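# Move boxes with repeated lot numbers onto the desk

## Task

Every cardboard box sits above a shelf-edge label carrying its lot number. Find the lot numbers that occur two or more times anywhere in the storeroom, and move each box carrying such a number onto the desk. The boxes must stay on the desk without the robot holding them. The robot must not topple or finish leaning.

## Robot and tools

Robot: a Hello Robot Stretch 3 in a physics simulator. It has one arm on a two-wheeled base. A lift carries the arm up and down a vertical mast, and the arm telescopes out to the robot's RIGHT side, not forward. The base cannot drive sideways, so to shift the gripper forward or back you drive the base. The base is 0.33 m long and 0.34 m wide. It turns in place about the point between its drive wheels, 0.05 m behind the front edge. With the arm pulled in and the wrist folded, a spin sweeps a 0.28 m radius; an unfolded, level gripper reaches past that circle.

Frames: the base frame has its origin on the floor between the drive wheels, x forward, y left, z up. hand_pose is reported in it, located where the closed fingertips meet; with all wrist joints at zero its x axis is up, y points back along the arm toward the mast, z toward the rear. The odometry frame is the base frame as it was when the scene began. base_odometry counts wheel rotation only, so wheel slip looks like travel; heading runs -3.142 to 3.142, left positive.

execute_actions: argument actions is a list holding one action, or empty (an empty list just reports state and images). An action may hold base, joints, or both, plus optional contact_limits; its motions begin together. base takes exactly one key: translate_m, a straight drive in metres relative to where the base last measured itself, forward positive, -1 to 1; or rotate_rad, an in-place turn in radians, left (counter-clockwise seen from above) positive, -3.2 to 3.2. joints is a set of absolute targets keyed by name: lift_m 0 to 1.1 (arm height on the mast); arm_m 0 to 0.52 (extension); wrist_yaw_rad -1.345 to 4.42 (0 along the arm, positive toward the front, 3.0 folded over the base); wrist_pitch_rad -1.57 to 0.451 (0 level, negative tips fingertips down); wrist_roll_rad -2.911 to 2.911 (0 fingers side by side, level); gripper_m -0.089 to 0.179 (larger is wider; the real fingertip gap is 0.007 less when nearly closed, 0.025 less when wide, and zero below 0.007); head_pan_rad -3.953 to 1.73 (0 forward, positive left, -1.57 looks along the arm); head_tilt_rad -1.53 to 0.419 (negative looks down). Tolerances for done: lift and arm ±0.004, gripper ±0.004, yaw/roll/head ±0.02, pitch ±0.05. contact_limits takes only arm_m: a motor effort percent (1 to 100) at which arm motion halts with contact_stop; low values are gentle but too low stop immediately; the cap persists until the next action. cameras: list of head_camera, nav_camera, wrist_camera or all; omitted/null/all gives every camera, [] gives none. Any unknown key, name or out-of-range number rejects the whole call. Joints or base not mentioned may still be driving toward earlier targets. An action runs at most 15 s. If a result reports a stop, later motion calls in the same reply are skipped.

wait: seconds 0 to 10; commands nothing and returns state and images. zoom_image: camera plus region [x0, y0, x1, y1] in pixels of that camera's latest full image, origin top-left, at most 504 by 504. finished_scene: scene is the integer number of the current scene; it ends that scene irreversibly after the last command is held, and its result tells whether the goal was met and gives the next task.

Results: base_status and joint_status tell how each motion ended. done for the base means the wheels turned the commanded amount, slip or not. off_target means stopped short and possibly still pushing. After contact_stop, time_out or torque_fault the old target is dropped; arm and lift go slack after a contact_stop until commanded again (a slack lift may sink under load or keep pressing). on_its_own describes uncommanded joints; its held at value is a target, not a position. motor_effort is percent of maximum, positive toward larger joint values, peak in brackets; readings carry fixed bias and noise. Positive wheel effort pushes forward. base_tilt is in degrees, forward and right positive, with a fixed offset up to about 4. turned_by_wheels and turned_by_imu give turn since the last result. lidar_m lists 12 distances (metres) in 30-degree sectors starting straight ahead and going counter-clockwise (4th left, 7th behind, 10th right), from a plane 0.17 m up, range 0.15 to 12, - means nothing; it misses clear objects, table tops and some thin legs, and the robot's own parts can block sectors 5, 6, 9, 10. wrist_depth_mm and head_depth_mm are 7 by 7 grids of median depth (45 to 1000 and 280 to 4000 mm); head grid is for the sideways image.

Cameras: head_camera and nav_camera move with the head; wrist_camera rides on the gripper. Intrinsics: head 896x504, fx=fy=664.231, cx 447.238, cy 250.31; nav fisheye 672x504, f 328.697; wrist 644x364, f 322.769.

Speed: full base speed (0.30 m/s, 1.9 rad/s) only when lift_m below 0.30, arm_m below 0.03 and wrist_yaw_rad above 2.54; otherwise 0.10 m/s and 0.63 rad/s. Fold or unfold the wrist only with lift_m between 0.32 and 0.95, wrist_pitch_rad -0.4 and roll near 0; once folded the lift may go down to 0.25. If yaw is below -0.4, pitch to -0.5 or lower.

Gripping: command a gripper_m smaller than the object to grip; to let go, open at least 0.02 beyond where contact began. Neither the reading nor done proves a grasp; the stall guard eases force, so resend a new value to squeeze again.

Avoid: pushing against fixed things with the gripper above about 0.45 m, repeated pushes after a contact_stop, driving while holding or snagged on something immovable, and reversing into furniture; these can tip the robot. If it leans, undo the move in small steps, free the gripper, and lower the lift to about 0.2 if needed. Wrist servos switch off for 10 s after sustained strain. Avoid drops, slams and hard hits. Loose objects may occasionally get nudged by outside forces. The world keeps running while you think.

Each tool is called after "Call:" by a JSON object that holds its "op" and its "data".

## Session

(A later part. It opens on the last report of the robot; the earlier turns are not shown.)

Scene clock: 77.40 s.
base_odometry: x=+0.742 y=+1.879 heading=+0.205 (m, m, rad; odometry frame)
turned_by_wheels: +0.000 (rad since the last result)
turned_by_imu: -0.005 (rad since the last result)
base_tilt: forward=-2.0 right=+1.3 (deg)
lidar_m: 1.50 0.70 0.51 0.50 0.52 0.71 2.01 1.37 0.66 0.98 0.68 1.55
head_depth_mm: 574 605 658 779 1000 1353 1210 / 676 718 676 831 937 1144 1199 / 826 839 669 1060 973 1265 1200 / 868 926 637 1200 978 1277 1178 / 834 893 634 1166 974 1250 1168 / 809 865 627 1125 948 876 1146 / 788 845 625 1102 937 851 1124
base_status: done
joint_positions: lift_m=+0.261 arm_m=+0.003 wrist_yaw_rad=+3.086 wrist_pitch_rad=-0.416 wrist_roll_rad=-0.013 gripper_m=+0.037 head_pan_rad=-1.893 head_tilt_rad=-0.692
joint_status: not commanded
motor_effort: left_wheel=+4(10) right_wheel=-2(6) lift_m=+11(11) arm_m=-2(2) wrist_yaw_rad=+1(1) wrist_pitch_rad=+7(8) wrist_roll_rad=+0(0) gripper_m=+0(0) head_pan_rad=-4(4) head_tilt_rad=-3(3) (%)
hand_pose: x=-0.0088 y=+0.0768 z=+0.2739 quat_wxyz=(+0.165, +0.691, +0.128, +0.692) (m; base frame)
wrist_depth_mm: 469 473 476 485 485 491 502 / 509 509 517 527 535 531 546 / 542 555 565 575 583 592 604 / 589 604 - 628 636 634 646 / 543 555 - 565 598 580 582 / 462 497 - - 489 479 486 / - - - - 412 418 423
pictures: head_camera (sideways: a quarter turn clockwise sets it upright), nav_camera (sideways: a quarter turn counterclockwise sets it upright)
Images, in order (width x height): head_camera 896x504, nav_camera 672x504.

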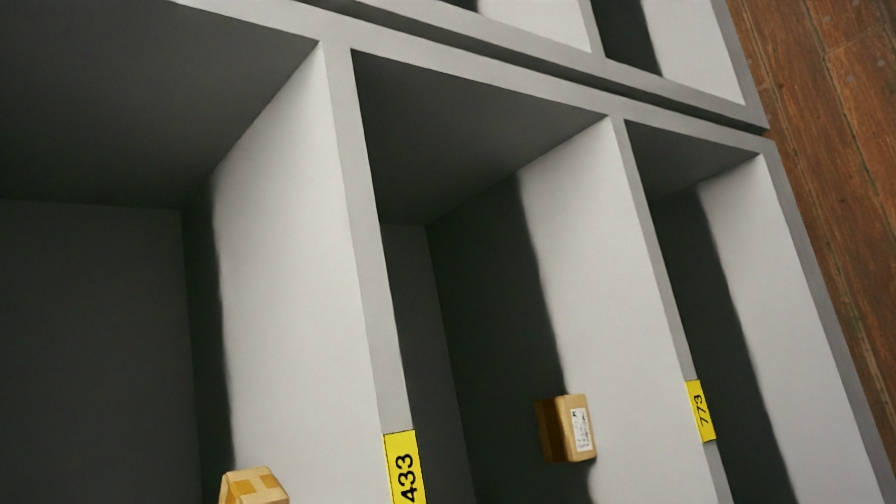

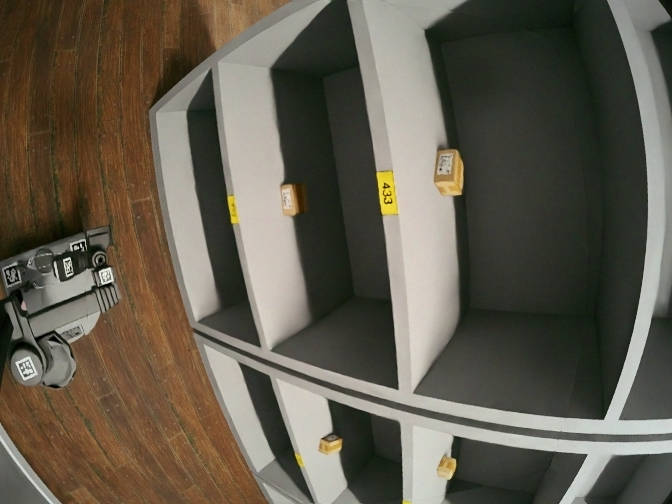

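433, 773. Next.

Call:
{"op": "execute_actions", "data": {"actions": [{"base":{"translate_m":-0.8},"joints":{"head_pan_rad":-1.57}}], "cameras": ["head_camera"]}}

Call:
{"op": "execute_actions", "data": {"actions": [{"base":{"translate_m":-0.8}}], "cameras": ["head_camera"]}}

Call:
{"op": "execute_actions", "data": {"actions": [{"base":{"translate_m":-0.8}}], "cameras": ["head_camera","nav_camera"]}}

Scene clock: 86.03 s.
base_odometry: x=-0.041 y=+1.716 heading=+0.206 (m, m, rad; odometry frame)
turned_by_wheels: +0.000 (rad since the last result)
turned_by_imu: -0.004 (rad since the last result)
base_tilt: forward=-2.1 right=+1.3 (deg)
lidar_m: 1.91 0.71 0.52 0.50 0.52 0.71 2.00 0.75 0.78 0.97 0.60 1.34
head_depth_mm: 816 882 648 1154 989 1238 1167 / 813 879 645 1146 984 1236 1166 / 809 881 640 1148 939 1229 1158 / 812 875 636 1145 979 1225 1149 / 811 874 635 1138 970 1227 1149 / 807 862 628 1137 971 1223 1154 / 805 860 624 989 929 941 1143
base_status: done
joint_positions: lift_m=+0.261 arm_m=+0.003 wrist_yaw_rad=+3.086 wrist_pitch_rad=-0.416 wrist_roll_rad=-0.013 gripper_m=+0.037 head_pan_rad=-1.577 head_tilt_rad=-0.692
joint_status: all done
motor_effort: left_wheel=+4(10) right_wheel=-1(7) lift_m=+12(12) arm_m=-1(1) wrist_yaw_rad=+1(1) wrist_pitch_rad=+8(8) wrist_roll_rad=+0(0) gripper_m=+0(0) head_pan_rad=+3(23) head_tilt_rad=-2(3) (%)
hand_pose: x=-0.0088 y=+0.0768 z=+0.2739 quat_wxyz=(+0.165, +0.691, +0.128, +0.692) (m; base frame)
wrist_depth_mm: 464 474 471 487 486 501 499 / 504 512 528 524 541 532 547 / 560 560 569 578 597 601 597 / 590 609 - 629 638 640 664 / 545 548 - 564 600 573 589 / 457 497 - - 477 489 481 / - - - - 413 419 426
pictures: head_camera (sideways: a quarter turn clockwise sets it upright)
Images, in order (width x height): head_camera 896x504.

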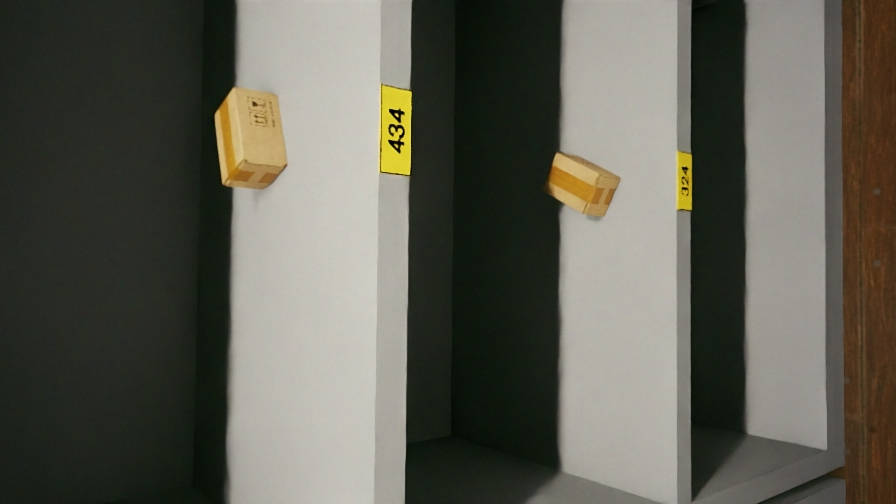

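Scene clock: 90.50 s.
base_odometry: x=-0.824 y=+1.552 heading=+0.206 (m, m, rad; odometry frame)
turned_by_wheels: +0.000 (rad since the last result)
turned_by_imu: -0.004 (rad since the last result)
base_tilt: forward=-2.1 right=+1.2 (deg)
lidar_m: 1.94 0.71 0.52 0.50 0.52 0.71 1.67 0.85 0.96 0.63 0.54 1.22
head_depth_mm: 812 879 644 1143 990 1235 1169 / 811 878 644 1150 980 1229 1165 / 808 877 640 1149 979 1232 1167 / 806 875 638 1144 978 1231 1154 / 805 870 633 1147 972 1219 1150 / 783 811 630 867 877 891 1132 / 541 542 546 611 712 901 1139
base_status: done
joint_positions: lift_m=+0.261 arm_m=+0.003 wrist_yaw_rad=+3.086 wrist_pitch_rad=-0.416 wrist_roll_rad=-0.013 gripper_m=+0.037 head_pan_rad=-1.577 head_tilt_rad=-0.692
joint_status: not commanded
motor_effort: left_wheel=+4(11) right_wheel=-2(7) lift_m=+12(12) arm_m=-1(1) wrist_yaw_rad=+0(1) wrist_pitch_rad=+8(8) wrist_roll_rad=+0(1) gripper_m=+1(1) head_pan_rad=+3(3) head_tilt_rad=-2(2) (%)
hand_pose: x=-0.0088 y=+0.0768 z=+0.2739 quat_wxyz=(+0.165, +0.691, +0.128, +0.692) (m; base frame)
wrist_depth_mm: 469 475 485 486 494 502 508 / 510 521 517 532 541 552 554 / 556 567 585 573 594 600 603 / 601 605 - 626 647 646 657 / 547 558 - 568 597 581 601 / 460 492 - - 481 482 487 / - - - - 413 415 420
pictures: head_camera (sideways: a quarter turn clockwise sets it upright)
Images, in order (width x height): head_camera 896x504.

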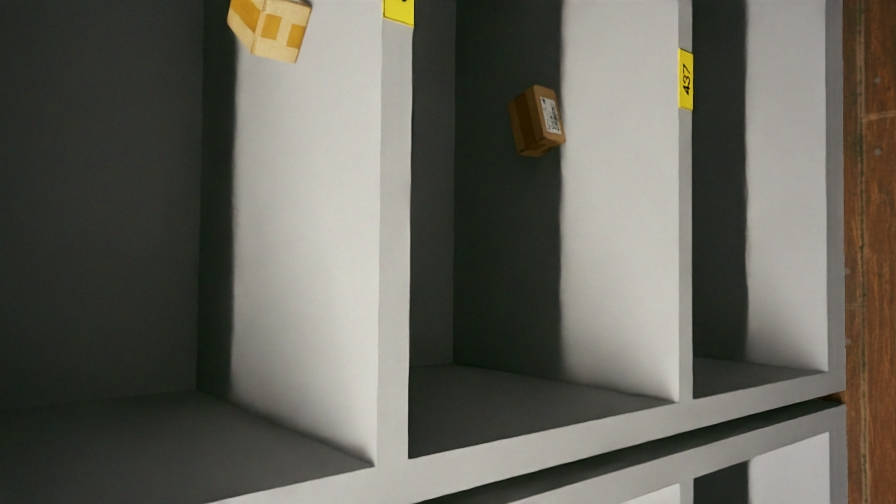

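Scene clock: 94.87 s.
base_odometry: x=-1.607 y=+1.389 heading=+0.206 (m, m, rad; odometry frame)
turned_by_wheels: +0.000 (rad since the last result)
turned_by_imu: -0.004 (rad since the last result)
base_tilt: forward=-2.0 right=+1.5 (deg)
lidar_m: 1.96 0.72 0.52 0.50 0.52 0.71 0.87 0.89 1.00 0.51 1.01 1.10
head_depth_mm: 815 880 649 1153 979 1241 1174 / 811 880 644 1150 984 1237 1167 / 809 878 643 1144 981 1229 1156 / 808 876 637 1141 977 1227 1154 / 421 473 529 631 779 910 1144 / 435 479 539 628 892 937 1156 / 412 760 600 1140 965 1221 1140
base_status: done
joint_positions: lift_m=+0.261 arm_m=+0.003 wrist_yaw_rad=+3.086 wrist_pitch_rad=-0.416 wrist_roll_rad=-0.013 gripper_m=+0.037 head_pan_rad=-1.577 head_tilt_rad=-0.692
joint_status: not commanded
motor_effort: left_wheel=+3(9) right_wheel=-2(6) lift_m=+13(12) arm_m=-1(1) wrist_yaw_rad=+1(1) wrist_pitch_rad=+8(8) wrist_roll_rad=+0(0) gripper_m=+0(1) head_pan_rad=+3(3) head_tilt_rad=-3(3) (%)
hand_pose: x=-0.0088 y=+0.0768 z=+0.2738 quat_wxyz=(+0.165, +0.691, +0.128, +0.692) (m; base frame)
wrist_depth_mm: 471 475 476 488 501 496 509 / 508 523 528 528 536 551 553 / 556 564 589 575 593 597 614 / 597 608 - 631 641 652 661 / 543 561 - 559 586 580 589 / 460 494 - - 485 485 485 / - - - - 407 418 418
pictures: head_camera (sideways: a quarter turn clockwise sets it upright), nav_camera (sideways: a quarter turn counterclockwise sets it upright)
Images, in order (width x height): head_camera 896x504, nav_camera 672x504.

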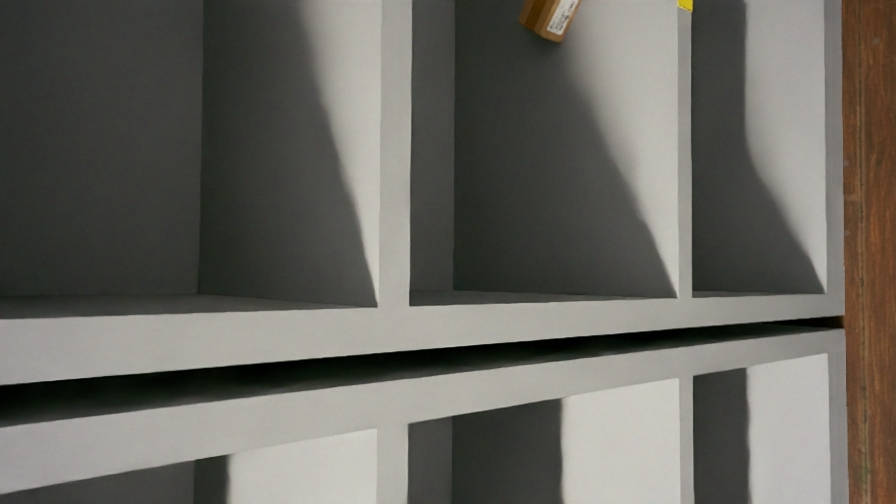

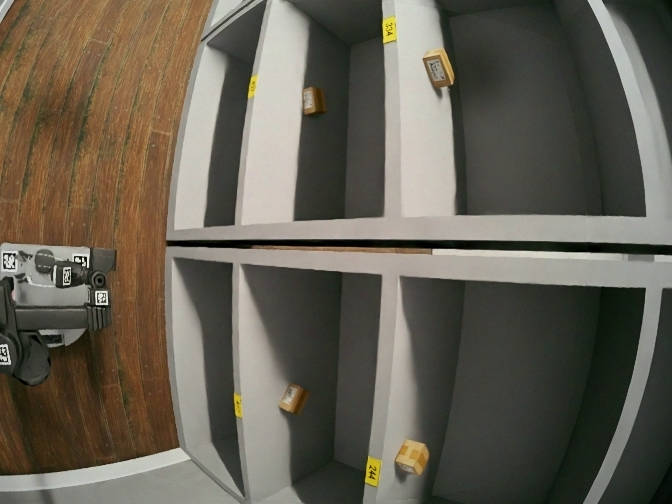

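Call:
{"op": "zoom_image", "data": {"camera": "nav_camera", "region": [230, 0, 430, 120]}}

Call:
{"op": "zoom_image", "data": {"camera": "nav_camera", "region": [220, 380, 420, 500]}}

Call:
{"op": "execute_actions", "data": {"actions": [{"joints":{"head_pan_rad":-2.1}}], "cameras": ["head_camera"]}}

Call:
{"op": "execute_actions", "data": {"actions": [{"joints":{"head_pan_rad":-0.85}}], "cameras": ["head_camera"]}}

Region (230, 0, 430, 120) of nav_camera's 672x504 image, scaled by 2.520, with more detail than that image has; it fills the top 302 rows of this view, and the rest is white.

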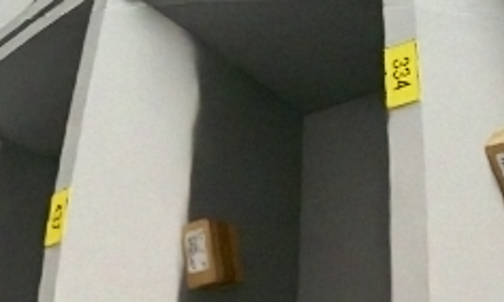

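Region (220, 380, 420, 500) of nav_camera's 672x504 image, scaled by 2.520, with more detail than that image has; it fills the top 302 rows of this view, and the rest is white.

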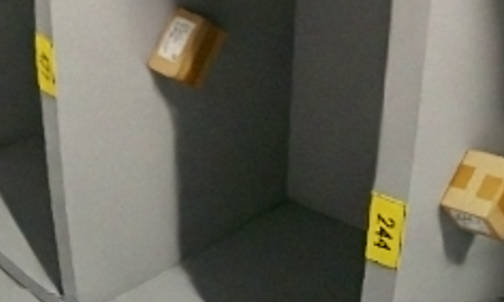

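Scene clock: 101.57 s.
base_odometry: x=-1.607 y=+1.389 heading=+0.206 (m, m, rad; odometry frame)
turned_by_wheels: +0.000 (rad since the last result)
turned_by_imu: +0.000 (rad since the last result)
base_tilt: forward=-2.1 right=+1.3 (deg)
lidar_m: 1.97 0.72 0.52 0.50 0.52 0.71 0.86 0.89 1.00 0.51 1.01 1.10
head_depth_mm: 903 923 1032 1121 1294 1376 1215 / 1012 948 1148 1226 1412 1375 1204 / 1011 941 730 1221 1065 1338 1199 / 954 933 679 1220 1008 1307 1197 / 899 922 633 1208 973 1282 1179 / 851 901 631 1161 973 1217 1142 / 812 853 624 1107 966 848 1079
base_status: not commanded
joint_positions: lift_m=+0.261 arm_m=+0.003 wrist_yaw_rad=+3.086 wrist_pitch_rad=-0.416 wrist_roll_rad=-0.013 gripper_m=+0.037 head_pan_rad=-2.093 head_tilt_rad=-0.692
joint_status: all done
motor_effort: left_wheel=+3(3) right_wheel=-2(1) lift_m=+12(12) arm_m=-1(1) wrist_yaw_rad=+1(0) wrist_pitch_rad=+8(8) wrist_roll_rad=+0(0) gripper_m=+0(0) head_pan_rad=-3(33) head_tilt_rad=-3(3) (%)
hand_pose: x=-0.0088 y=+0.0768 z=+0.2738 quat_wxyz=(+0.165, +0.691, +0.128, +0.692) (m; base frame)
wrist_depth_mm: 467 472 487 488 497 499 503 / 502 524 531 532 538 543 562 / 564 555 581 582 599 613 602 / 598 603 - 626 649 652 674 / 546 552 - 564 590 579 590 / 458 499 - - 482 488 498 / - - - - 417 418 422
pictures: head_camera (sideways: a quarter turn clockwise sets it upright)
Images, in order (width x height): head_camera 896x504.

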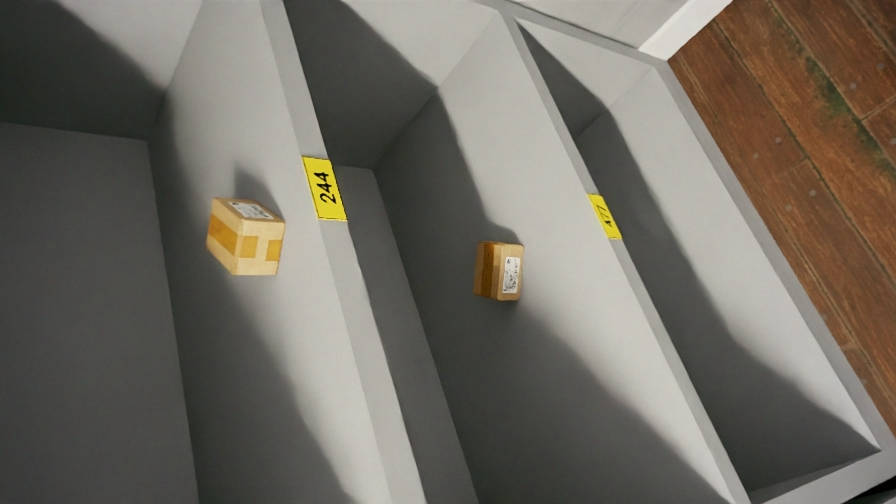

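Scene clock: 102.73 s.
base_odometry: x=-1.607 y=+1.389 heading=+0.206 (m, m, rad; odometry frame)
turned_by_wheels: +0.000 (rad since the last result)
turned_by_imu: +0.000 (rad since the last result)
base_tilt: forward=-2.0 right=+1.5 (deg)
lidar_m: 1.97 0.72 0.52 0.50 0.52 0.71 0.86 0.90 1.01 0.51 1.01 1.10
head_depth_mm: 853 902 653 1119 747 782 1078 / 913 948 648 1185 988 884 1102 / 985 940 676 1213 982 1290 1176 / 1061 826 740 1146 1032 1311 1201 / 1129 924 1388 1211 1452 1353 1204 / 1043 921 1273 1207 1527 1392 1193 / 956 966 1144 1270 1529 1390 1193
base_status: not commanded
joint_positions: lift_m=+0.261 arm_m=+0.003 wrist_yaw_rad=+3.086 wrist_pitch_rad=-0.416 wrist_roll_rad=-0.013 gripper_m=+0.037 head_pan_rad=-0.857 head_tilt_rad=-0.692
joint_status: all done
motor_effort: left_wheel=+3(4) right_wheel=-2(1) lift_m=+12(12) arm_m=-1(1) wrist_yaw_rad=+0(1) wrist_pitch_rad=+8(8) wrist_roll_rad=+0(0) gripper_m=+0(1) head_pan_rad=+3(42) head_tilt_rad=-2(2) (%)
hand_pose: x=-0.0088 y=+0.0768 z=+0.2738 quat_wxyz=(+0.165, +0.691, +0.128, +0.692) (m; base frame)
wrist_depth_mm: 467 470 482 485 499 501 506 / 513 523 536 530 542 542 557 / 554 566 577 589 596 602 621 / 596 616 - 630 643 666 658 / 543 554 - 565 590 578 591 / 461 498 - - 480 491 492 / - - - - 412 417 422
pictures: head_camera (sideways: a quarter turn clockwise sets it upright)
Images, in order (width x height): head_camera 896x504.

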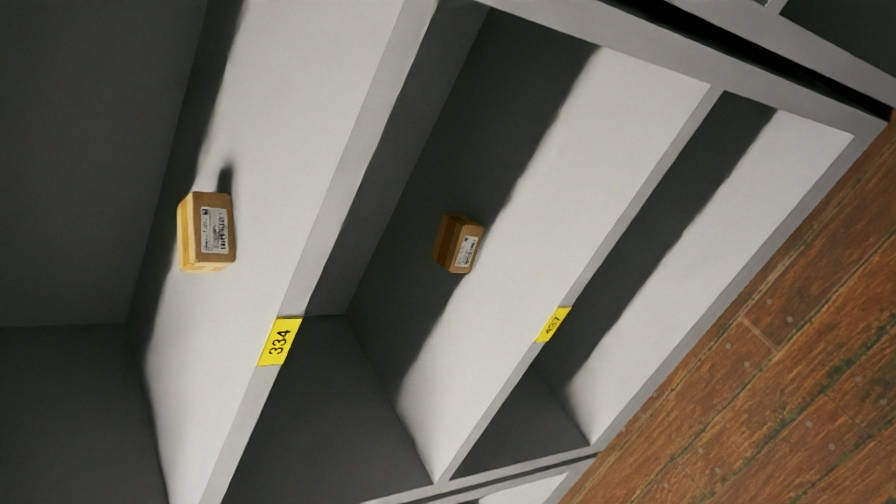

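Call:
{"op": "execute_actions", "data": {"actions": [{"base":{"translate_m":1.0},"joints":{"head_pan_rad":-1.57,"head_tilt_rad":-0.9}}], "cameras": []}}

Call:
{"op": "execute_actions", "data": {"actions": [{"base":{"translate_m":0.5}}], "cameras": []}}

Call:
{"op": "execute_actions", "data": {"actions": [{"joints":{"lift_m":0.6}}], "cameras": []}}

Call:
{"op": "execute_actions", "data": {"actions": [{"joints":{"wrist_yaw_rad":0,"gripper_m":0.17}}]}}

Scene clock: 116.43 s.
base_odometry: x=-0.628 y=+1.593 heading=+0.206 (m, m, rad; odometry frame)
turned_by_wheels: +0.000 (rad since the last result)
turned_by_imu: +0.004 (rad since the last result)
base_tilt: forward=-2.1 right=+1.2 (deg)
lidar_m: 1.93 0.71 0.52 0.50 0.52 0.71 1.87 1.02 1.00 0.51 1.00 1.04
head_depth_mm: 765 579 1125 995 1321 1268 1142 / 759 576 1124 987 1313 1255 1139 / 723 570 1115 985 1309 1247 1152 / 449 525 649 820 1116 1243 1167 / 431 512 633 911 1123 1242 1150 / 731 561 1117 977 1293 1243 1118 / 725 557 1122 970 1297 1239 1120
base_status: done
joint_positions: lift_m=+0.261 arm_m=+0.003 wrist_yaw_rad=+3.086 wrist_pitch_rad=-0.416 wrist_roll_rad=-0.013 gripper_m=+0.037 head_pan_rad=-1.563 head_tilt_rad=-0.889
joint_status: all done
motor_effort: left_wheel=+3(16) right_wheel=-2(4) lift_m=+12(12) arm_m=-1(1) wrist_yaw_rad=+0(0) wrist_pitch_rad=+7(8) wrist_roll_rad=+0(0) gripper_m=+0(0) head_pan_rad=-3(36) head_tilt_rad=-4(15) (%)
hand_pose: x=-0.0088 y=+0.0768 z=+0.2738 quat_wxyz=(+0.165, +0.691, +0.128, +0.692) (m; base frame)
wrist_depth_mm: 473 474 496 489 488 493 501 / 508 510 527 535 541 548 556 / 564 564 572 581 592 607 614 / 602 605 - 630 646 655 656 / 544 558 - 570 585 584 582 / 467 495 - - 482 490 492 / - - - - 412 419 417
pictures: none
No camera images: the call's "cameras" was empty. Leave "cameras" out to get every camera's image.

Scene clock: 119.77 s.
base_odometry: x=-0.139 y=+1.695 heading=+0.206 (m, m, rad; odometry frame)
turned_by_wheels: +0.000 (rad since the last result)
turned_by_imu: +0.002 (rad since the last result)
base_tilt: forward=-2.1 right=+1.4 (deg)
lidar_m: 1.91 0.71 0.52 0.50 0.52 0.71 2.00 0.73 0.68 0.97 0.65 1.39
head_depth_mm: 768 580 1127 1000 1168 1261 1145 / 760 577 1123 987 1319 1258 1138 / 664 573 1113 985 1312 1256 1154 / 683 567 1120 938 1310 1241 1167 / 740 565 1115 976 1305 1240 1144 / 732 561 1115 971 1304 1251 1125 / 726 556 1124 969 1229 1246 1127
base_status: done
joint_positions: lift_m=+0.261 arm_m=+0.003 wrist_yaw_rad=+3.086 wrist_pitch_rad=-0.416 wrist_roll_rad=-0.013 gripper_m=+0.037 head_pan_rad=-1.563 head_tilt_rad=-0.889
joint_status: not commanded
motor_effort: left_wheel=+3(16) right_wheel=-1(4) lift_m=+12(12) arm_m=-1(2) wrist_yaw_rad=+0(1) wrist_pitch_rad=+8(8) wrist_roll_rad=+0(0) gripper_m=+0(0) head_pan_rad=-3(3) head_tilt_rad=-3(4) (%)
hand_pose: x=-0.0088 y=+0.0768 z=+0.2738 quat_wxyz=(+0.165, +0.691, +0.128, +0.692) (m; base frame)
wrist_depth_mm: 473 477 478 494 496 493 506 / 515 515 526 530 537 539 544 / 558 568 573 583 597 592 603 / 608 611 - 621 636 651 648 / 540 547 - 560 595 578 593 / 460 500 - - 479 493 483 / - - - - 413 423 423
pictures: none
No camera images: the call's "cameras" was empty. Leave "cameras" out to get every camera's image.

Scene clock: 123.70 s.
base_odometry: x=-0.139 y=+1.695 heading=+0.206 (m, m, rad; odometry frame)
turned_by_wheels: +0.000 (rad since the last result)
turned_by_imu: +0.000 (rad since the last result)
base_tilt: forward=-2.0 right=+1.3 (deg)
lidar_m: 1.91 0.71 0.52 0.50 0.52 0.71 2.00 0.73 0.68 0.97 0.65 1.38
head_depth_mm: 764 579 1125 998 1172 1253 1146 / 760 575 1119 995 1317 1254 - / 663 572 1125 987 1308 1258 1101 / 685 568 1123 935 1314 1249 - / 737 565 1116 978 1297 1244 1097 / 732 560 1118 971 1298 1248 1128 / 727 556 1120 971 1229 1250 1122
base_status: not commanded
joint_positions: lift_m=+0.599 arm_m=+0.003 wrist_yaw_rad=+3.086 wrist_pitch_rad=-0.416 wrist_roll_rad=-0.013 gripper_m=+0.037 head_pan_rad=-1.563 head_tilt_rad=-0.889
joint_status: all done
motor_effort: left_wheel=+2(2) right_wheel=-1(1) lift_m=+41(42) arm_m=-1(1) wrist_yaw_rad=+0(1) wrist_pitch_rad=+8(8) wrist_roll_rad=+0(0) gripper_m=+0(1) head_pan_rad=-3(3) head_tilt_rad=-4(3) (%)
hand_pose: x=-0.0088 y=+0.0768 z=+0.6124 quat_wxyz=(+0.165, +0.691, +0.128, +0.692) (m; base frame)
wrist_depth_mm: 470 475 480 483 489 500 500 / 509 517 527 530 538 544 546 / 549 566 572 583 592 587 610 / 615 620 - 660 655 667 689 / 685 701 - 721 712 759 756 / 762 783 - 801 827 833 837 / 734 735 715 758 748 751 770
pictures: none
No camera images: the call's "cameras" was empty. Leave "cameras" out to get every camera's image.

Scene clock: 126.23 s.
base_odometry: x=-0.139 y=+1.695 heading=+0.206 (m, m, rad; odometry frame)
turned_by_wheels: +0.000 (rad since the last result)
turned_by_imu: +0.000 (rad since the last result)
base_tilt: forward=-2.0 right=+1.2 (deg)
lidar_m: 1.91 0.71 0.52 0.50 0.52 0.71 2.00 0.73 0.68 0.97 0.65 1.38
head_depth_mm: 766 580 1128 993 1166 1263 1136 / 758 576 1125 994 1315 1258 - / 665 573 1118 984 1313 1248 - / 681 569 1115 937 1308 - - / 740 565 1117 975 1297 1247 1130 / 734 560 1125 974 1301 1244 1127 / 728 556 1119 970 1234 1242 1114
base_status: not commanded
joint_positions: lift_m=+0.599 arm_m=+0.003 wrist_yaw_rad=+0.002 wrist_pitch_rad=-0.416 wrist_roll_rad=-0.013 gripper_m=+0.170 head_pan_rad=-1.563 head_tilt_rad=-0.889
joint_status: all done
motor_effort: left_wheel=+2(2) right_wheel=-2(1) lift_m=+41(41) arm_m=-1(1) wrist_yaw_rad=+0(1) wrist_pitch_rad=+8(7) wrist_roll_rad=+1(0) gripper_m=+1(95) head_pan_rad=-3(3) head_tilt_rad=-3(3) (%)
hand_pose: x=-0.0211 y=-0.3722 z=+0.6124 quat_wxyz=(+0.697, +0.148, -0.687, -0.145) (m; base frame)
wrist_depth_mm: 490 632 644 649 640 651 484 / 482 635 668 689 674 664 492 / 443 452 462 403 474 484 461 / 342 349 352 357 364 368 370 / 477 796 920 886 870 337 420 / 469 784 772 786 810 785 452 / 520 651 680 670 677 671 472
pictures: head_camera (sideways: a quarter turn clockwise sets it upright), nav_camera (sideways: a quarter turn counterclockwise sets it upright), wrist_camera
Images, in order (width x height): head_camera 896x504, nav_camera 672x504, wrist_camera 644x364.

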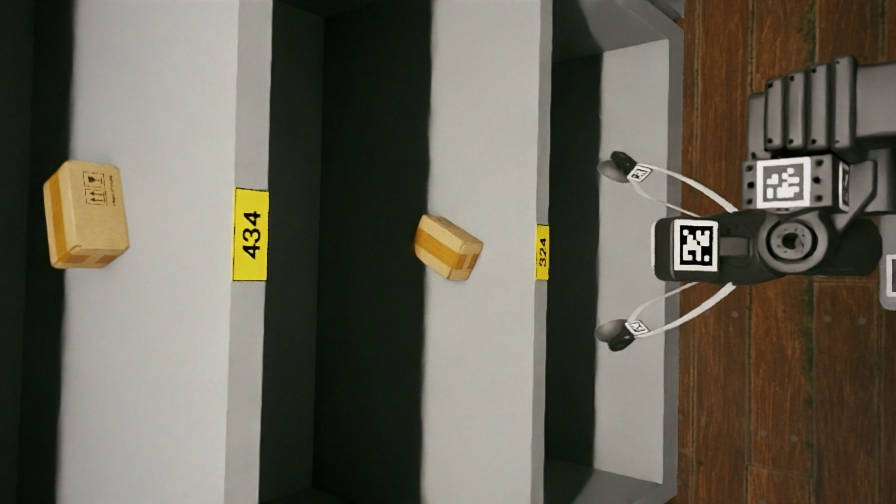

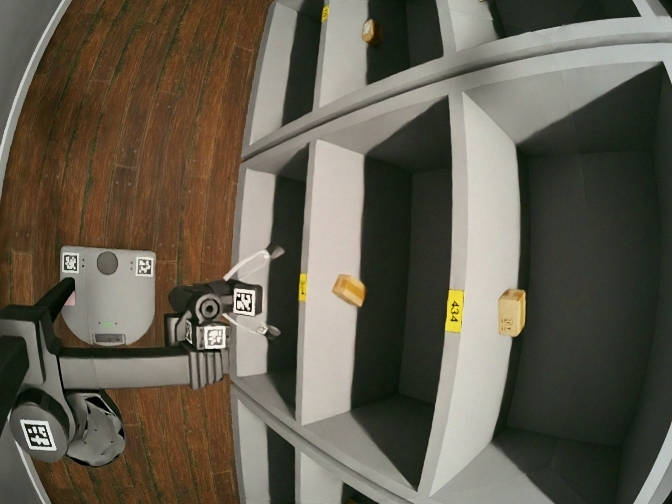

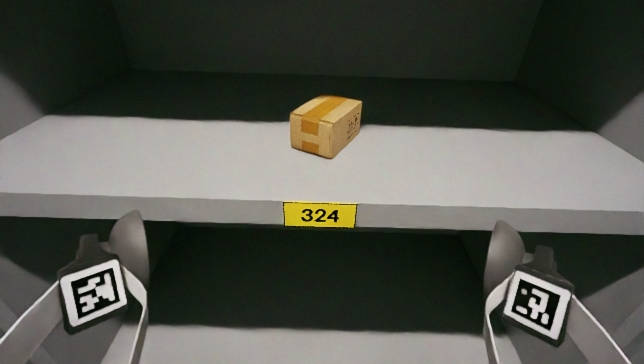

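Call:
{"op": "execute_actions", "data": {"actions": [{"base":{"translate_m":0.08},"joints":{"wrist_yaw_rad":-0.4,"wrist_pitch_rad":-0.1,"lift_m":0.52}}], "cameras": ["wrist_camera","head_camera"]}}

Scene clock: 136.23 s.
base_odometry: x=-0.060 y=+1.712 heading=+0.206 (m, m, rad; odometry frame)
turned_by_wheels: +0.000 (rad since the last result)
turned_by_imu: +0.000 (rad since the last result)
base_tilt: forward=-2.0 right=+1.3 (deg)
lidar_m: 1.91 0.71 0.52 0.50 0.52 0.71 2.01 0.74 0.75 0.97 0.61 1.37
head_depth_mm: 766 581 1133 999 1317 1261 1140 / 670 575 1119 991 1321 1258 1162 / 717 573 1123 941 1307 1257 - / 744 568 1118 987 1294 1250 - / 739 561 1110 981 1300 1241 1127 / 733 561 1124 975 1308 1251 1124 / 724 558 1016 950 1050 1239 1122
base_status: done
joint_positions: lift_m=+0.521 arm_m=+0.003 wrist_yaw_rad=-0.398 wrist_pitch_rad=-0.126 wrist_roll_rad=-0.013 gripper_m=+0.170 head_pan_rad=-1.563 head_tilt_rad=-0.889
joint_status: all done
motor_effort: left_wheel=+1(10) right_wheel=-1(3) lift_m=+12(35) arm_m=-1(2) wrist_yaw_rad=-1(1) wrist_pitch_rad=+12(13) wrist_roll_rad=+0(0) gripper_m=+0(1) head_pan_rad=-3(3) head_tilt_rad=-4(4) (%)
hand_pose: x=-0.1189 y=-0.3791 z=+0.6035 quat_wxyz=(+0.688, -0.095, -0.696, -0.184) (m; base frame)
wrist_depth_mm: 531 584 642 711 661 479 418 / 558 615 663 739 698 492 428 / 577 633 694 766 688 512 454 / 460 490 412 512 529 483 519 / 321 344 329 346 396 468 - / - 282 752 889 749 581 - / 689 747 793 784 742 579 829
pictures: head_camera (sideways: a quarter turn clockwise sets it upright), wrist_camera
Images, in order (width x height): head_camera 896x504, wrist_camera 644x364.

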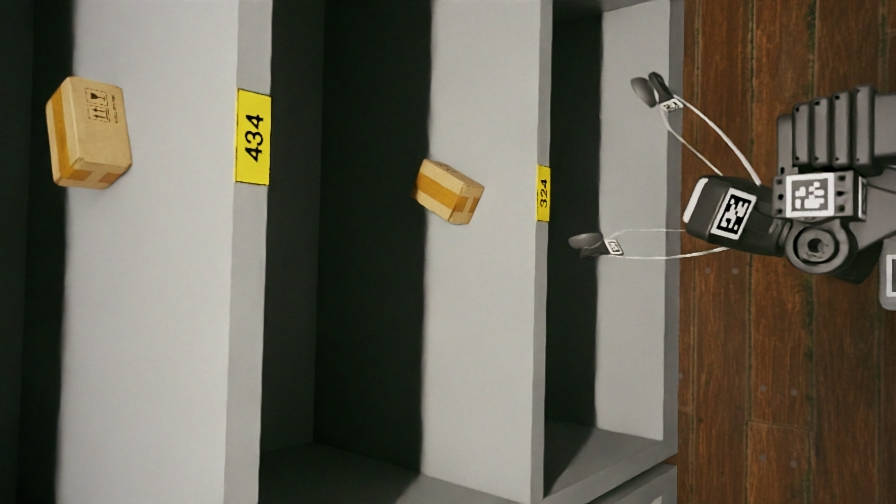

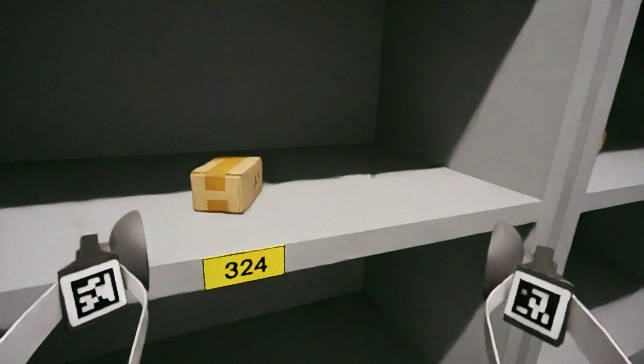

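Call:
{"op": "execute_actions", "data": {"actions": [{"joints":{"arm_m":0.15}}], "cameras": ["wrist_camera","head_camera"]}}

Scene clock: 144.50 s.
base_odometry: x=-0.060 y=+1.712 heading=+0.206 (m, m, rad; odometry frame)
turned_by_wheels: +0.000 (rad since the last result)
turned_by_imu: -0.001 (rad since the last result)
base_tilt: forward=-2.1 right=+1.4 (deg)
lidar_m: 1.91 0.71 0.52 0.50 0.52 0.71 2.00 0.74 0.74 0.97 0.61 1.37
head_depth_mm: 762 579 1125 993 1312 1257 1147 / 660 577 1124 987 1318 1254 1149 / 720 573 1125 944 1097 - 1145 / 750 568 1117 984 1279 1228 1142 / 739 563 1116 975 1304 1247 1125 / 732 559 1125 971 1295 1247 1123 / 725 556 1017 946 1042 1239 1119
base_status: not commanded
joint_positions: lift_m=+0.521 arm_m=+0.150 wrist_yaw_rad=-0.399 wrist_pitch_rad=-0.125 wrist_roll_rad=-0.013 gripper_m=+0.170 head_pan_rad=-1.563 head_tilt_rad=-0.889
joint_status: all done
motor_effort: left_wheel=+1(2) right_wheel=-1(1) lift_m=+11(11) arm_m=+2(6) wrist_yaw_rad=+0(0) wrist_pitch_rad=+12(12) wrist_roll_rad=+0(0) gripper_m=+1(1) head_pan_rad=-3(3) head_tilt_rad=-4(3) (%)
hand_pose: x=-0.1192 y=-0.5261 z=+0.6036 quat_wxyz=(+0.688, -0.095, -0.696, -0.184) (m; base frame)
wrist_depth_mm: 431 463 514 565 610 479 379 / 450 489 534 585 647 486 384 / 464 495 552 612 678 497 387 / 462 485 493 505 532 483 391 / 320 344 242 336 343 372 358 / - 246 247 252 257 258 292 / 187 196 199 201 210 358 385
pictures: head_camera (sideways: a quarter turn clockwise sets it upright), wrist_camera
Images, in order (width x height): head_camera 896x504, wrist_camera 644x364.

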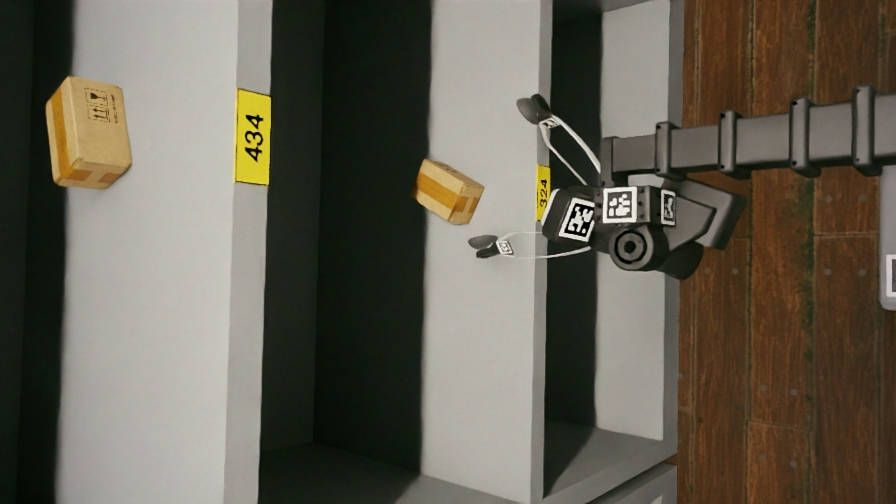

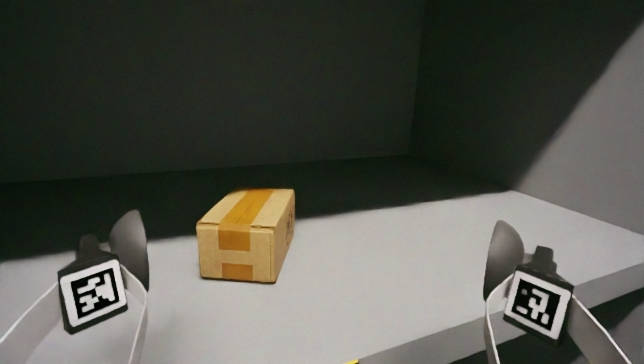

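Call:
{"op": "execute_actions", "data": {"actions": [{"base":{"translate_m":0.02},"joints":{"lift_m":0.495}}], "cameras": []}}

Call:
{"op": "execute_actions", "data": {"actions": [{"joints":{"arm_m":0.25}}], "cameras": ["wrist_camera","head_camera"]}}

Scene clock: 153.43 s.
base_odometry: x=-0.041 y=+1.716 heading=+0.206 (m, m, rad; odometry frame)
turned_by_wheels: +0.000 (rad since the last result)
turned_by_imu: +0.000 (rad since the last result)
base_tilt: forward=-2.1 right=+1.3 (deg)
lidar_m: 1.91 0.71 0.52 0.50 0.52 0.71 2.01 0.75 0.78 0.97 0.60 1.35
head_depth_mm: 764 578 1135 995 1320 1260 1139 / 644 577 1123 990 1312 1260 1142 / 752 572 1121 943 903 - 1136 / 746 567 1119 978 1290 1220 1139 / 738 565 1118 973 1297 1253 1125 / 734 562 1124 970 1278 1244 1130 / 726 556 950 921 1041 1230 1117
base_status: done
joint_positions: lift_m=+0.496 arm_m=+0.150 wrist_yaw_rad=-0.399 wrist_pitch_rad=-0.125 wrist_roll_rad=-0.013 gripper_m=+0.170 head_pan_rad=-1.563 head_tilt_rad=-0.889
joint_status: all done
motor_effort: left_wheel=+2(9) right_wheel=-1(2) lift_m=+11(11) arm_m=+1(1) wrist_yaw_rad=-1(1) wrist_pitch_rad=+11(12) wrist_roll_rad=+1(0) gripper_m=+1(0) head_pan_rad=-3(3) head_tilt_rad=-4(3) (%)
hand_pose: x=-0.1192 y=-0.5261 z=+0.5787 quat_wxyz=(+0.688, -0.095, -0.696, -0.184) (m; base frame)
wrist_depth_mm: 433 466 510 563 626 495 396 / 446 482 530 587 646 506 400 / 458 504 560 609 660 519 404 / 395 404 343 387 437 452 399 / 268 289 247 266 286 312 298 / - 205 209 210 213 217 381 / 157 164 166 175 203 537 405
pictures: none
No camera images: the call's "cameras" was empty. Leave "cameras" out to get every camera's image.

Scene clock: 155.40 s.
base_odometry: x=-0.041 y=+1.716 heading=+0.206 (m, m, rad; odometry frame)
turned_by_wheels: +0.000 (rad since the last result)
turned_by_imu: +0.000 (rad since the last result)
base_tilt: forward=-2.1 right=+1.3 (deg)
lidar_m: 1.90 0.71 0.52 0.50 0.52 0.71 2.01 0.75 0.78 0.97 0.60 1.35
head_depth_mm: 765 578 1127 993 1321 1259 1138 / 645 574 1117 992 1311 1253 1143 / 752 573 1120 946 - 1253 1134 / 745 567 1119 990 1292 1250 1140 / 736 565 1125 978 1305 1245 1125 / 732 559 1119 977 1278 1244 1121 / 725 557 949 928 1039 1238 1127
base_status: not commanded
joint_positions: lift_m=+0.496 arm_m=+0.250 wrist_yaw_rad=-0.400 wrist_pitch_rad=-0.125 wrist_roll_rad=-0.013 gripper_m=+0.170 head_pan_rad=-1.563 head_tilt_rad=-0.889
joint_status: all done
motor_effort: left_wheel=+2(2) right_wheel=-1(1) lift_m=+12(11) arm_m=+2(2) wrist_yaw_rad=+2(0) wrist_pitch_rad=+12(12) wrist_roll_rad=+0(1) gripper_m=+0(0) head_pan_rad=-3(3) head_tilt_rad=-4(4) (%)
hand_pose: x=-0.1192 y=-0.6261 z=+0.5787 quat_wxyz=(+0.688, -0.095, -0.696, -0.184) (m; base frame)
wrist_depth_mm: 355 390 426 469 522 501 396 / 367 403 439 486 557 510 397 / 386 416 462 519 592 520 401 / 385 396 411 423 435 457 399 / 268 286 272 172 289 311 296 / - 205 197 152 213 215 220 / 156 163 164 159 169 168 174
pictures: head_camera (sideways: a quarter turn clockwise sets it upright), wrist_camera
Images, in order (width x height): head_camera 896x504, wrist_camera 644x364.

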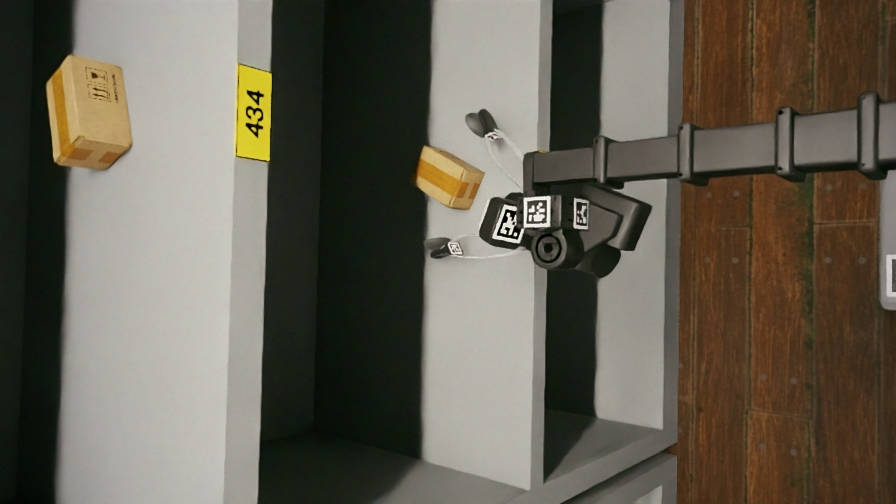

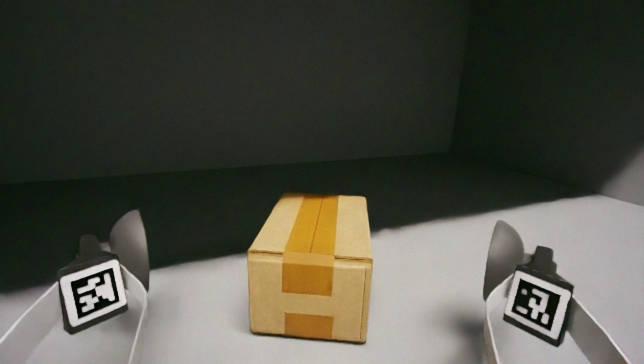

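Call:
{"op": "execute_actions", "data": {"actions": [{"joints":{"wrist_pitch_rad":-0.25,"arm_m":0.27}}], "cameras": ["wrist_camera"]}}

Scene clock: 163.07 s.
base_odometry: x=-0.041 y=+1.716 heading=+0.206 (m, m, rad; odometry frame)
turned_by_wheels: +0.000 (rad since the last result)
turned_by_imu: +0.000 (rad since the last result)
base_tilt: forward=-1.9 right=+1.5 (deg)
lidar_m: 1.91 0.71 0.52 0.50 0.52 0.71 2.00 0.75 0.78 0.97 0.60 1.34
head_depth_mm: 766 579 1136 997 1320 1271 1139 / 647 575 1120 995 1322 1260 1140 / 751 571 1118 946 - 1247 1140 / 746 569 1113 1006 1289 1250 1137 / 740 565 1116 975 1297 1262 1135 / 731 561 1124 973 1283 1250 1125 / 724 554 955 928 1043 1231 1125
base_status: not commanded
joint_positions: lift_m=+0.496 arm_m=+0.270 wrist_yaw_rad=-0.402 wrist_pitch_rad=-0.244 wrist_roll_rad=-0.013 gripper_m=+0.170 head_pan_rad=-1.563 head_tilt_rad=-0.889
joint_status: all done
motor_effort: left_wheel=+3(3) right_wheel=-1(1) lift_m=+12(11) arm_m=+3(1) wrist_yaw_rad=+2(0) wrist_pitch_rad=-3(10) wrist_roll_rad=+1(1) gripper_m=+0(0) head_pan_rad=-3(3) head_tilt_rad=-4(3) (%)
hand_pose: x=-0.1166 y=-0.6380 z=+0.5492 quat_wxyz=(+0.675, -0.054, -0.700, -0.225) (m; base frame)
wrist_depth_mm: 336 366 402 445 498 493 394 / 355 382 428 477 529 510 403 / 363 391 426 438 450 463 396 / 266 272 277 160 271 295 299 / 199 211 194 133 200 224 216 / - 161 161 143 160 167 170 / 128 132 134 135 136 136 140
pictures: wrist_camera
Images, in order (width x height): wrist_camera 644x364.

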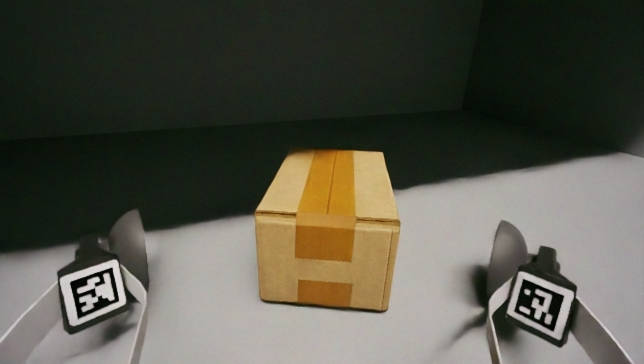

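Call:
{"op": "execute_actions", "data": {"actions": [{"joints":{"lift_m":0.507,"arm_m":0.285}}], "cameras": []}}

Call:
{"op": "execute_actions", "data": {"actions": [{"joints":{"gripper_m":0.03}}], "cameras": ["wrist_camera"]}}

Call:
{"op": "execute_actions", "data": {"actions": [{"joints":{"lift_m":0.55}}], "cameras": ["wrist_camera"]}}

Scene clock: 170.90 s.
base_odometry: x=-0.041 y=+1.716 heading=+0.206 (m, m, rad; odometry frame)
turned_by_wheels: +0.000 (rad since the last result)
turned_by_imu: +0.000 (rad since the last result)
base_tilt: forward=-2.0 right=+1.2 (deg)
lidar_m: 1.91 0.71 0.52 0.50 0.52 0.71 2.00 0.75 0.78 0.97 0.60 1.35
head_depth_mm: 766 578 1127 995 1326 1267 1141 / 645 575 1128 993 1319 1259 1156 / 753 572 1118 954 - 1255 1127 / 744 569 1124 1000 1307 1250 1138 / 738 565 1118 974 1298 1254 1131 / 732 560 1121 972 1265 1255 1121 / 724 556 951 923 1037 1228 1120
base_status: not commanded
joint_positions: lift_m=+0.506 arm_m=+0.285 wrist_yaw_rad=-0.402 wrist_pitch_rad=-0.265 wrist_roll_rad=-0.013 gripper_m=+0.170 head_pan_rad=-1.563 head_tilt_rad=-0.889
joint_status: all done
motor_effort: left_wheel=+2(1) right_wheel=-1(1) lift_m=+40(41) arm_m=+2(3) wrist_yaw_rad=+2(2) wrist_pitch_rad=+7(8) wrist_roll_rad=+0(0) gripper_m=+0(0) head_pan_rad=-3(3) head_tilt_rad=-4(3) (%)
hand_pose: x=-0.1157 y=-0.6514 z=+0.5546 quat_wxyz=(+0.673, -0.046, -0.701, -0.232) (m; base frame)
wrist_depth_mm: 328 353 385 425 480 500 392 / 347 373 412 450 520 514 395 / 355 380 413 428 440 465 399 / 271 276 278 172 276 300 306 / 206 218 211 128 144 230 222 / - 168 168 128 129 175 178 / 134 139 141 138 139 142 146
pictures: none
No camera images: the call's "cameras" was empty. Leave "cameras" out to get every camera's image.

Scene clock: 172.80 s.
base_odometry: x=-0.041 y=+1.716 heading=+0.206 (m, m, rad; odometry frame)
turned_by_wheels: +0.000 (rad since the last result)
turned_by_imu: +0.000 (rad since the last result)
base_tilt: forward=-2.1 right=+1.3 (deg)
lidar_m: 1.90 0.71 0.52 0.50 0.52 0.71 2.01 0.75 0.78 0.97 0.60 1.35
head_depth_mm: 766 579 1130 995 1318 1268 1145 / 645 575 1127 995 1312 1252 1154 / 750 571 1120 943 - 1246 1134 / 747 567 1119 1006 1314 1250 1137 / 739 565 1119 976 1297 1250 1130 / 731 560 1119 974 1270 1243 1120 / 725 557 953 929 1041 1242 1122
base_status: not commanded
joint_positions: lift_m=+0.506 arm_m=+0.285 wrist_yaw_rad=-0.402 wrist_pitch_rad=-0.266 wrist_roll_rad=-0.013 gripper_m=+0.031 head_pan_rad=-1.563 head_tilt_rad=-0.889
joint_status: all done
motor_effort: left_wheel=+1(2) right_wheel=-1(1) lift_m=+40(40) arm_m=+2(2) wrist_yaw_rad=+0(0) wrist_pitch_rad=+8(8) wrist_roll_rad=+1(0) gripper_m=-18(100) head_pan_rad=-3(3) head_tilt_rad=-4(3) (%)
hand_pose: x=-0.1156 y=-0.6513 z=+0.5543 quat_wxyz=(+0.673, -0.046, -0.701, -0.232) (m; base frame)
wrist_depth_mm: 328 357 389 429 476 494 390 / 344 373 415 457 517 512 398 / 360 378 420 429 435 457 393 / 268 272 279 170 274 297 304 / 205 207 140 127 206 222 223 / 165 167 137 129 - 175 176 / 138 140 140 137 143 145 146
pictures: wrist_camera
Images, in order (width x height): wrist_camera 644x364.

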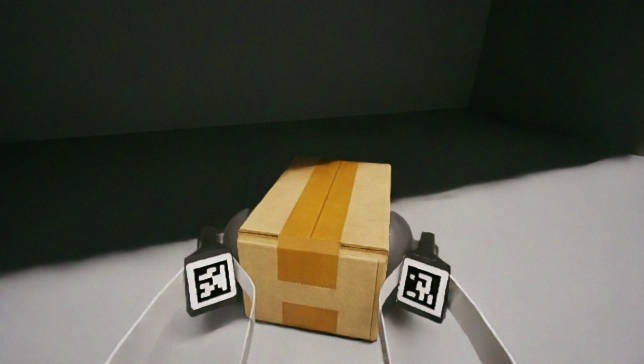

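Scene clock: 174.00 s.
base_odometry: x=-0.041 y=+1.716 heading=+0.206 (m, m, rad; odometry frame)
turned_by_wheels: +0.000 (rad since the last result)
turned_by_imu: +0.000 (rad since the last result)
base_tilt: forward=-2.1 right=+1.3 (deg)
lidar_m: 1.90 0.71 0.52 0.50 0.52 0.72 2.00 0.75 0.78 0.97 0.60 1.35
head_depth_mm: 762 579 1128 993 1320 1257 1145 / 645 575 1124 992 1310 1259 1156 / 752 572 1115 912 1309 1253 1144 / 746 569 1121 1007 1314 1248 1139 / 738 563 1117 977 1300 1253 1123 / 730 560 1118 976 1274 1251 1130 / 726 555 955 923 1040 1238 1121
base_status: not commanded
joint_positions: lift_m=+0.549 arm_m=+0.285 wrist_yaw_rad=-0.402 wrist_pitch_rad=-0.279 wrist_roll_rad=-0.013 gripper_m=+0.031 head_pan_rad=-1.563 head_tilt_rad=-0.889
joint_status: all done
motor_effort: left_wheel=+2(1) right_wheel=-1(1) lift_m=+42(42) arm_m=+1(2) wrist_yaw_rad=+2(2) wrist_pitch_rad=+13(13) wrist_roll_rad=+1(0) gripper_m=-17(18) head_pan_rad=-3(3) head_tilt_rad=-4(4) (%)
hand_pose: x=-0.1152 y=-0.6503 z=+0.5943 quat_wxyz=(+0.671, -0.042, -0.701, -0.237) (m; base frame)
wrist_depth_mm: 329 353 391 427 481 497 390 / 346 376 411 462 518 507 399 / 363 401 441 488 536 508 406 / 350 358 365 171 354 384 388 / 268 271 140 127 273 287 294 / 217 221 136 129 - 230 233 / 182 185 186 176 189 192 194
pictures: wrist_camera
Images, in order (width x height): wrist_camera 644x364.

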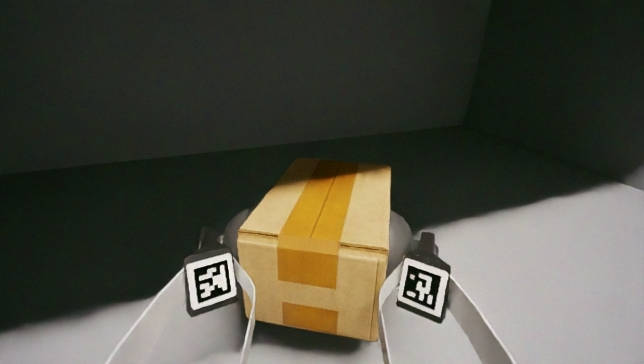

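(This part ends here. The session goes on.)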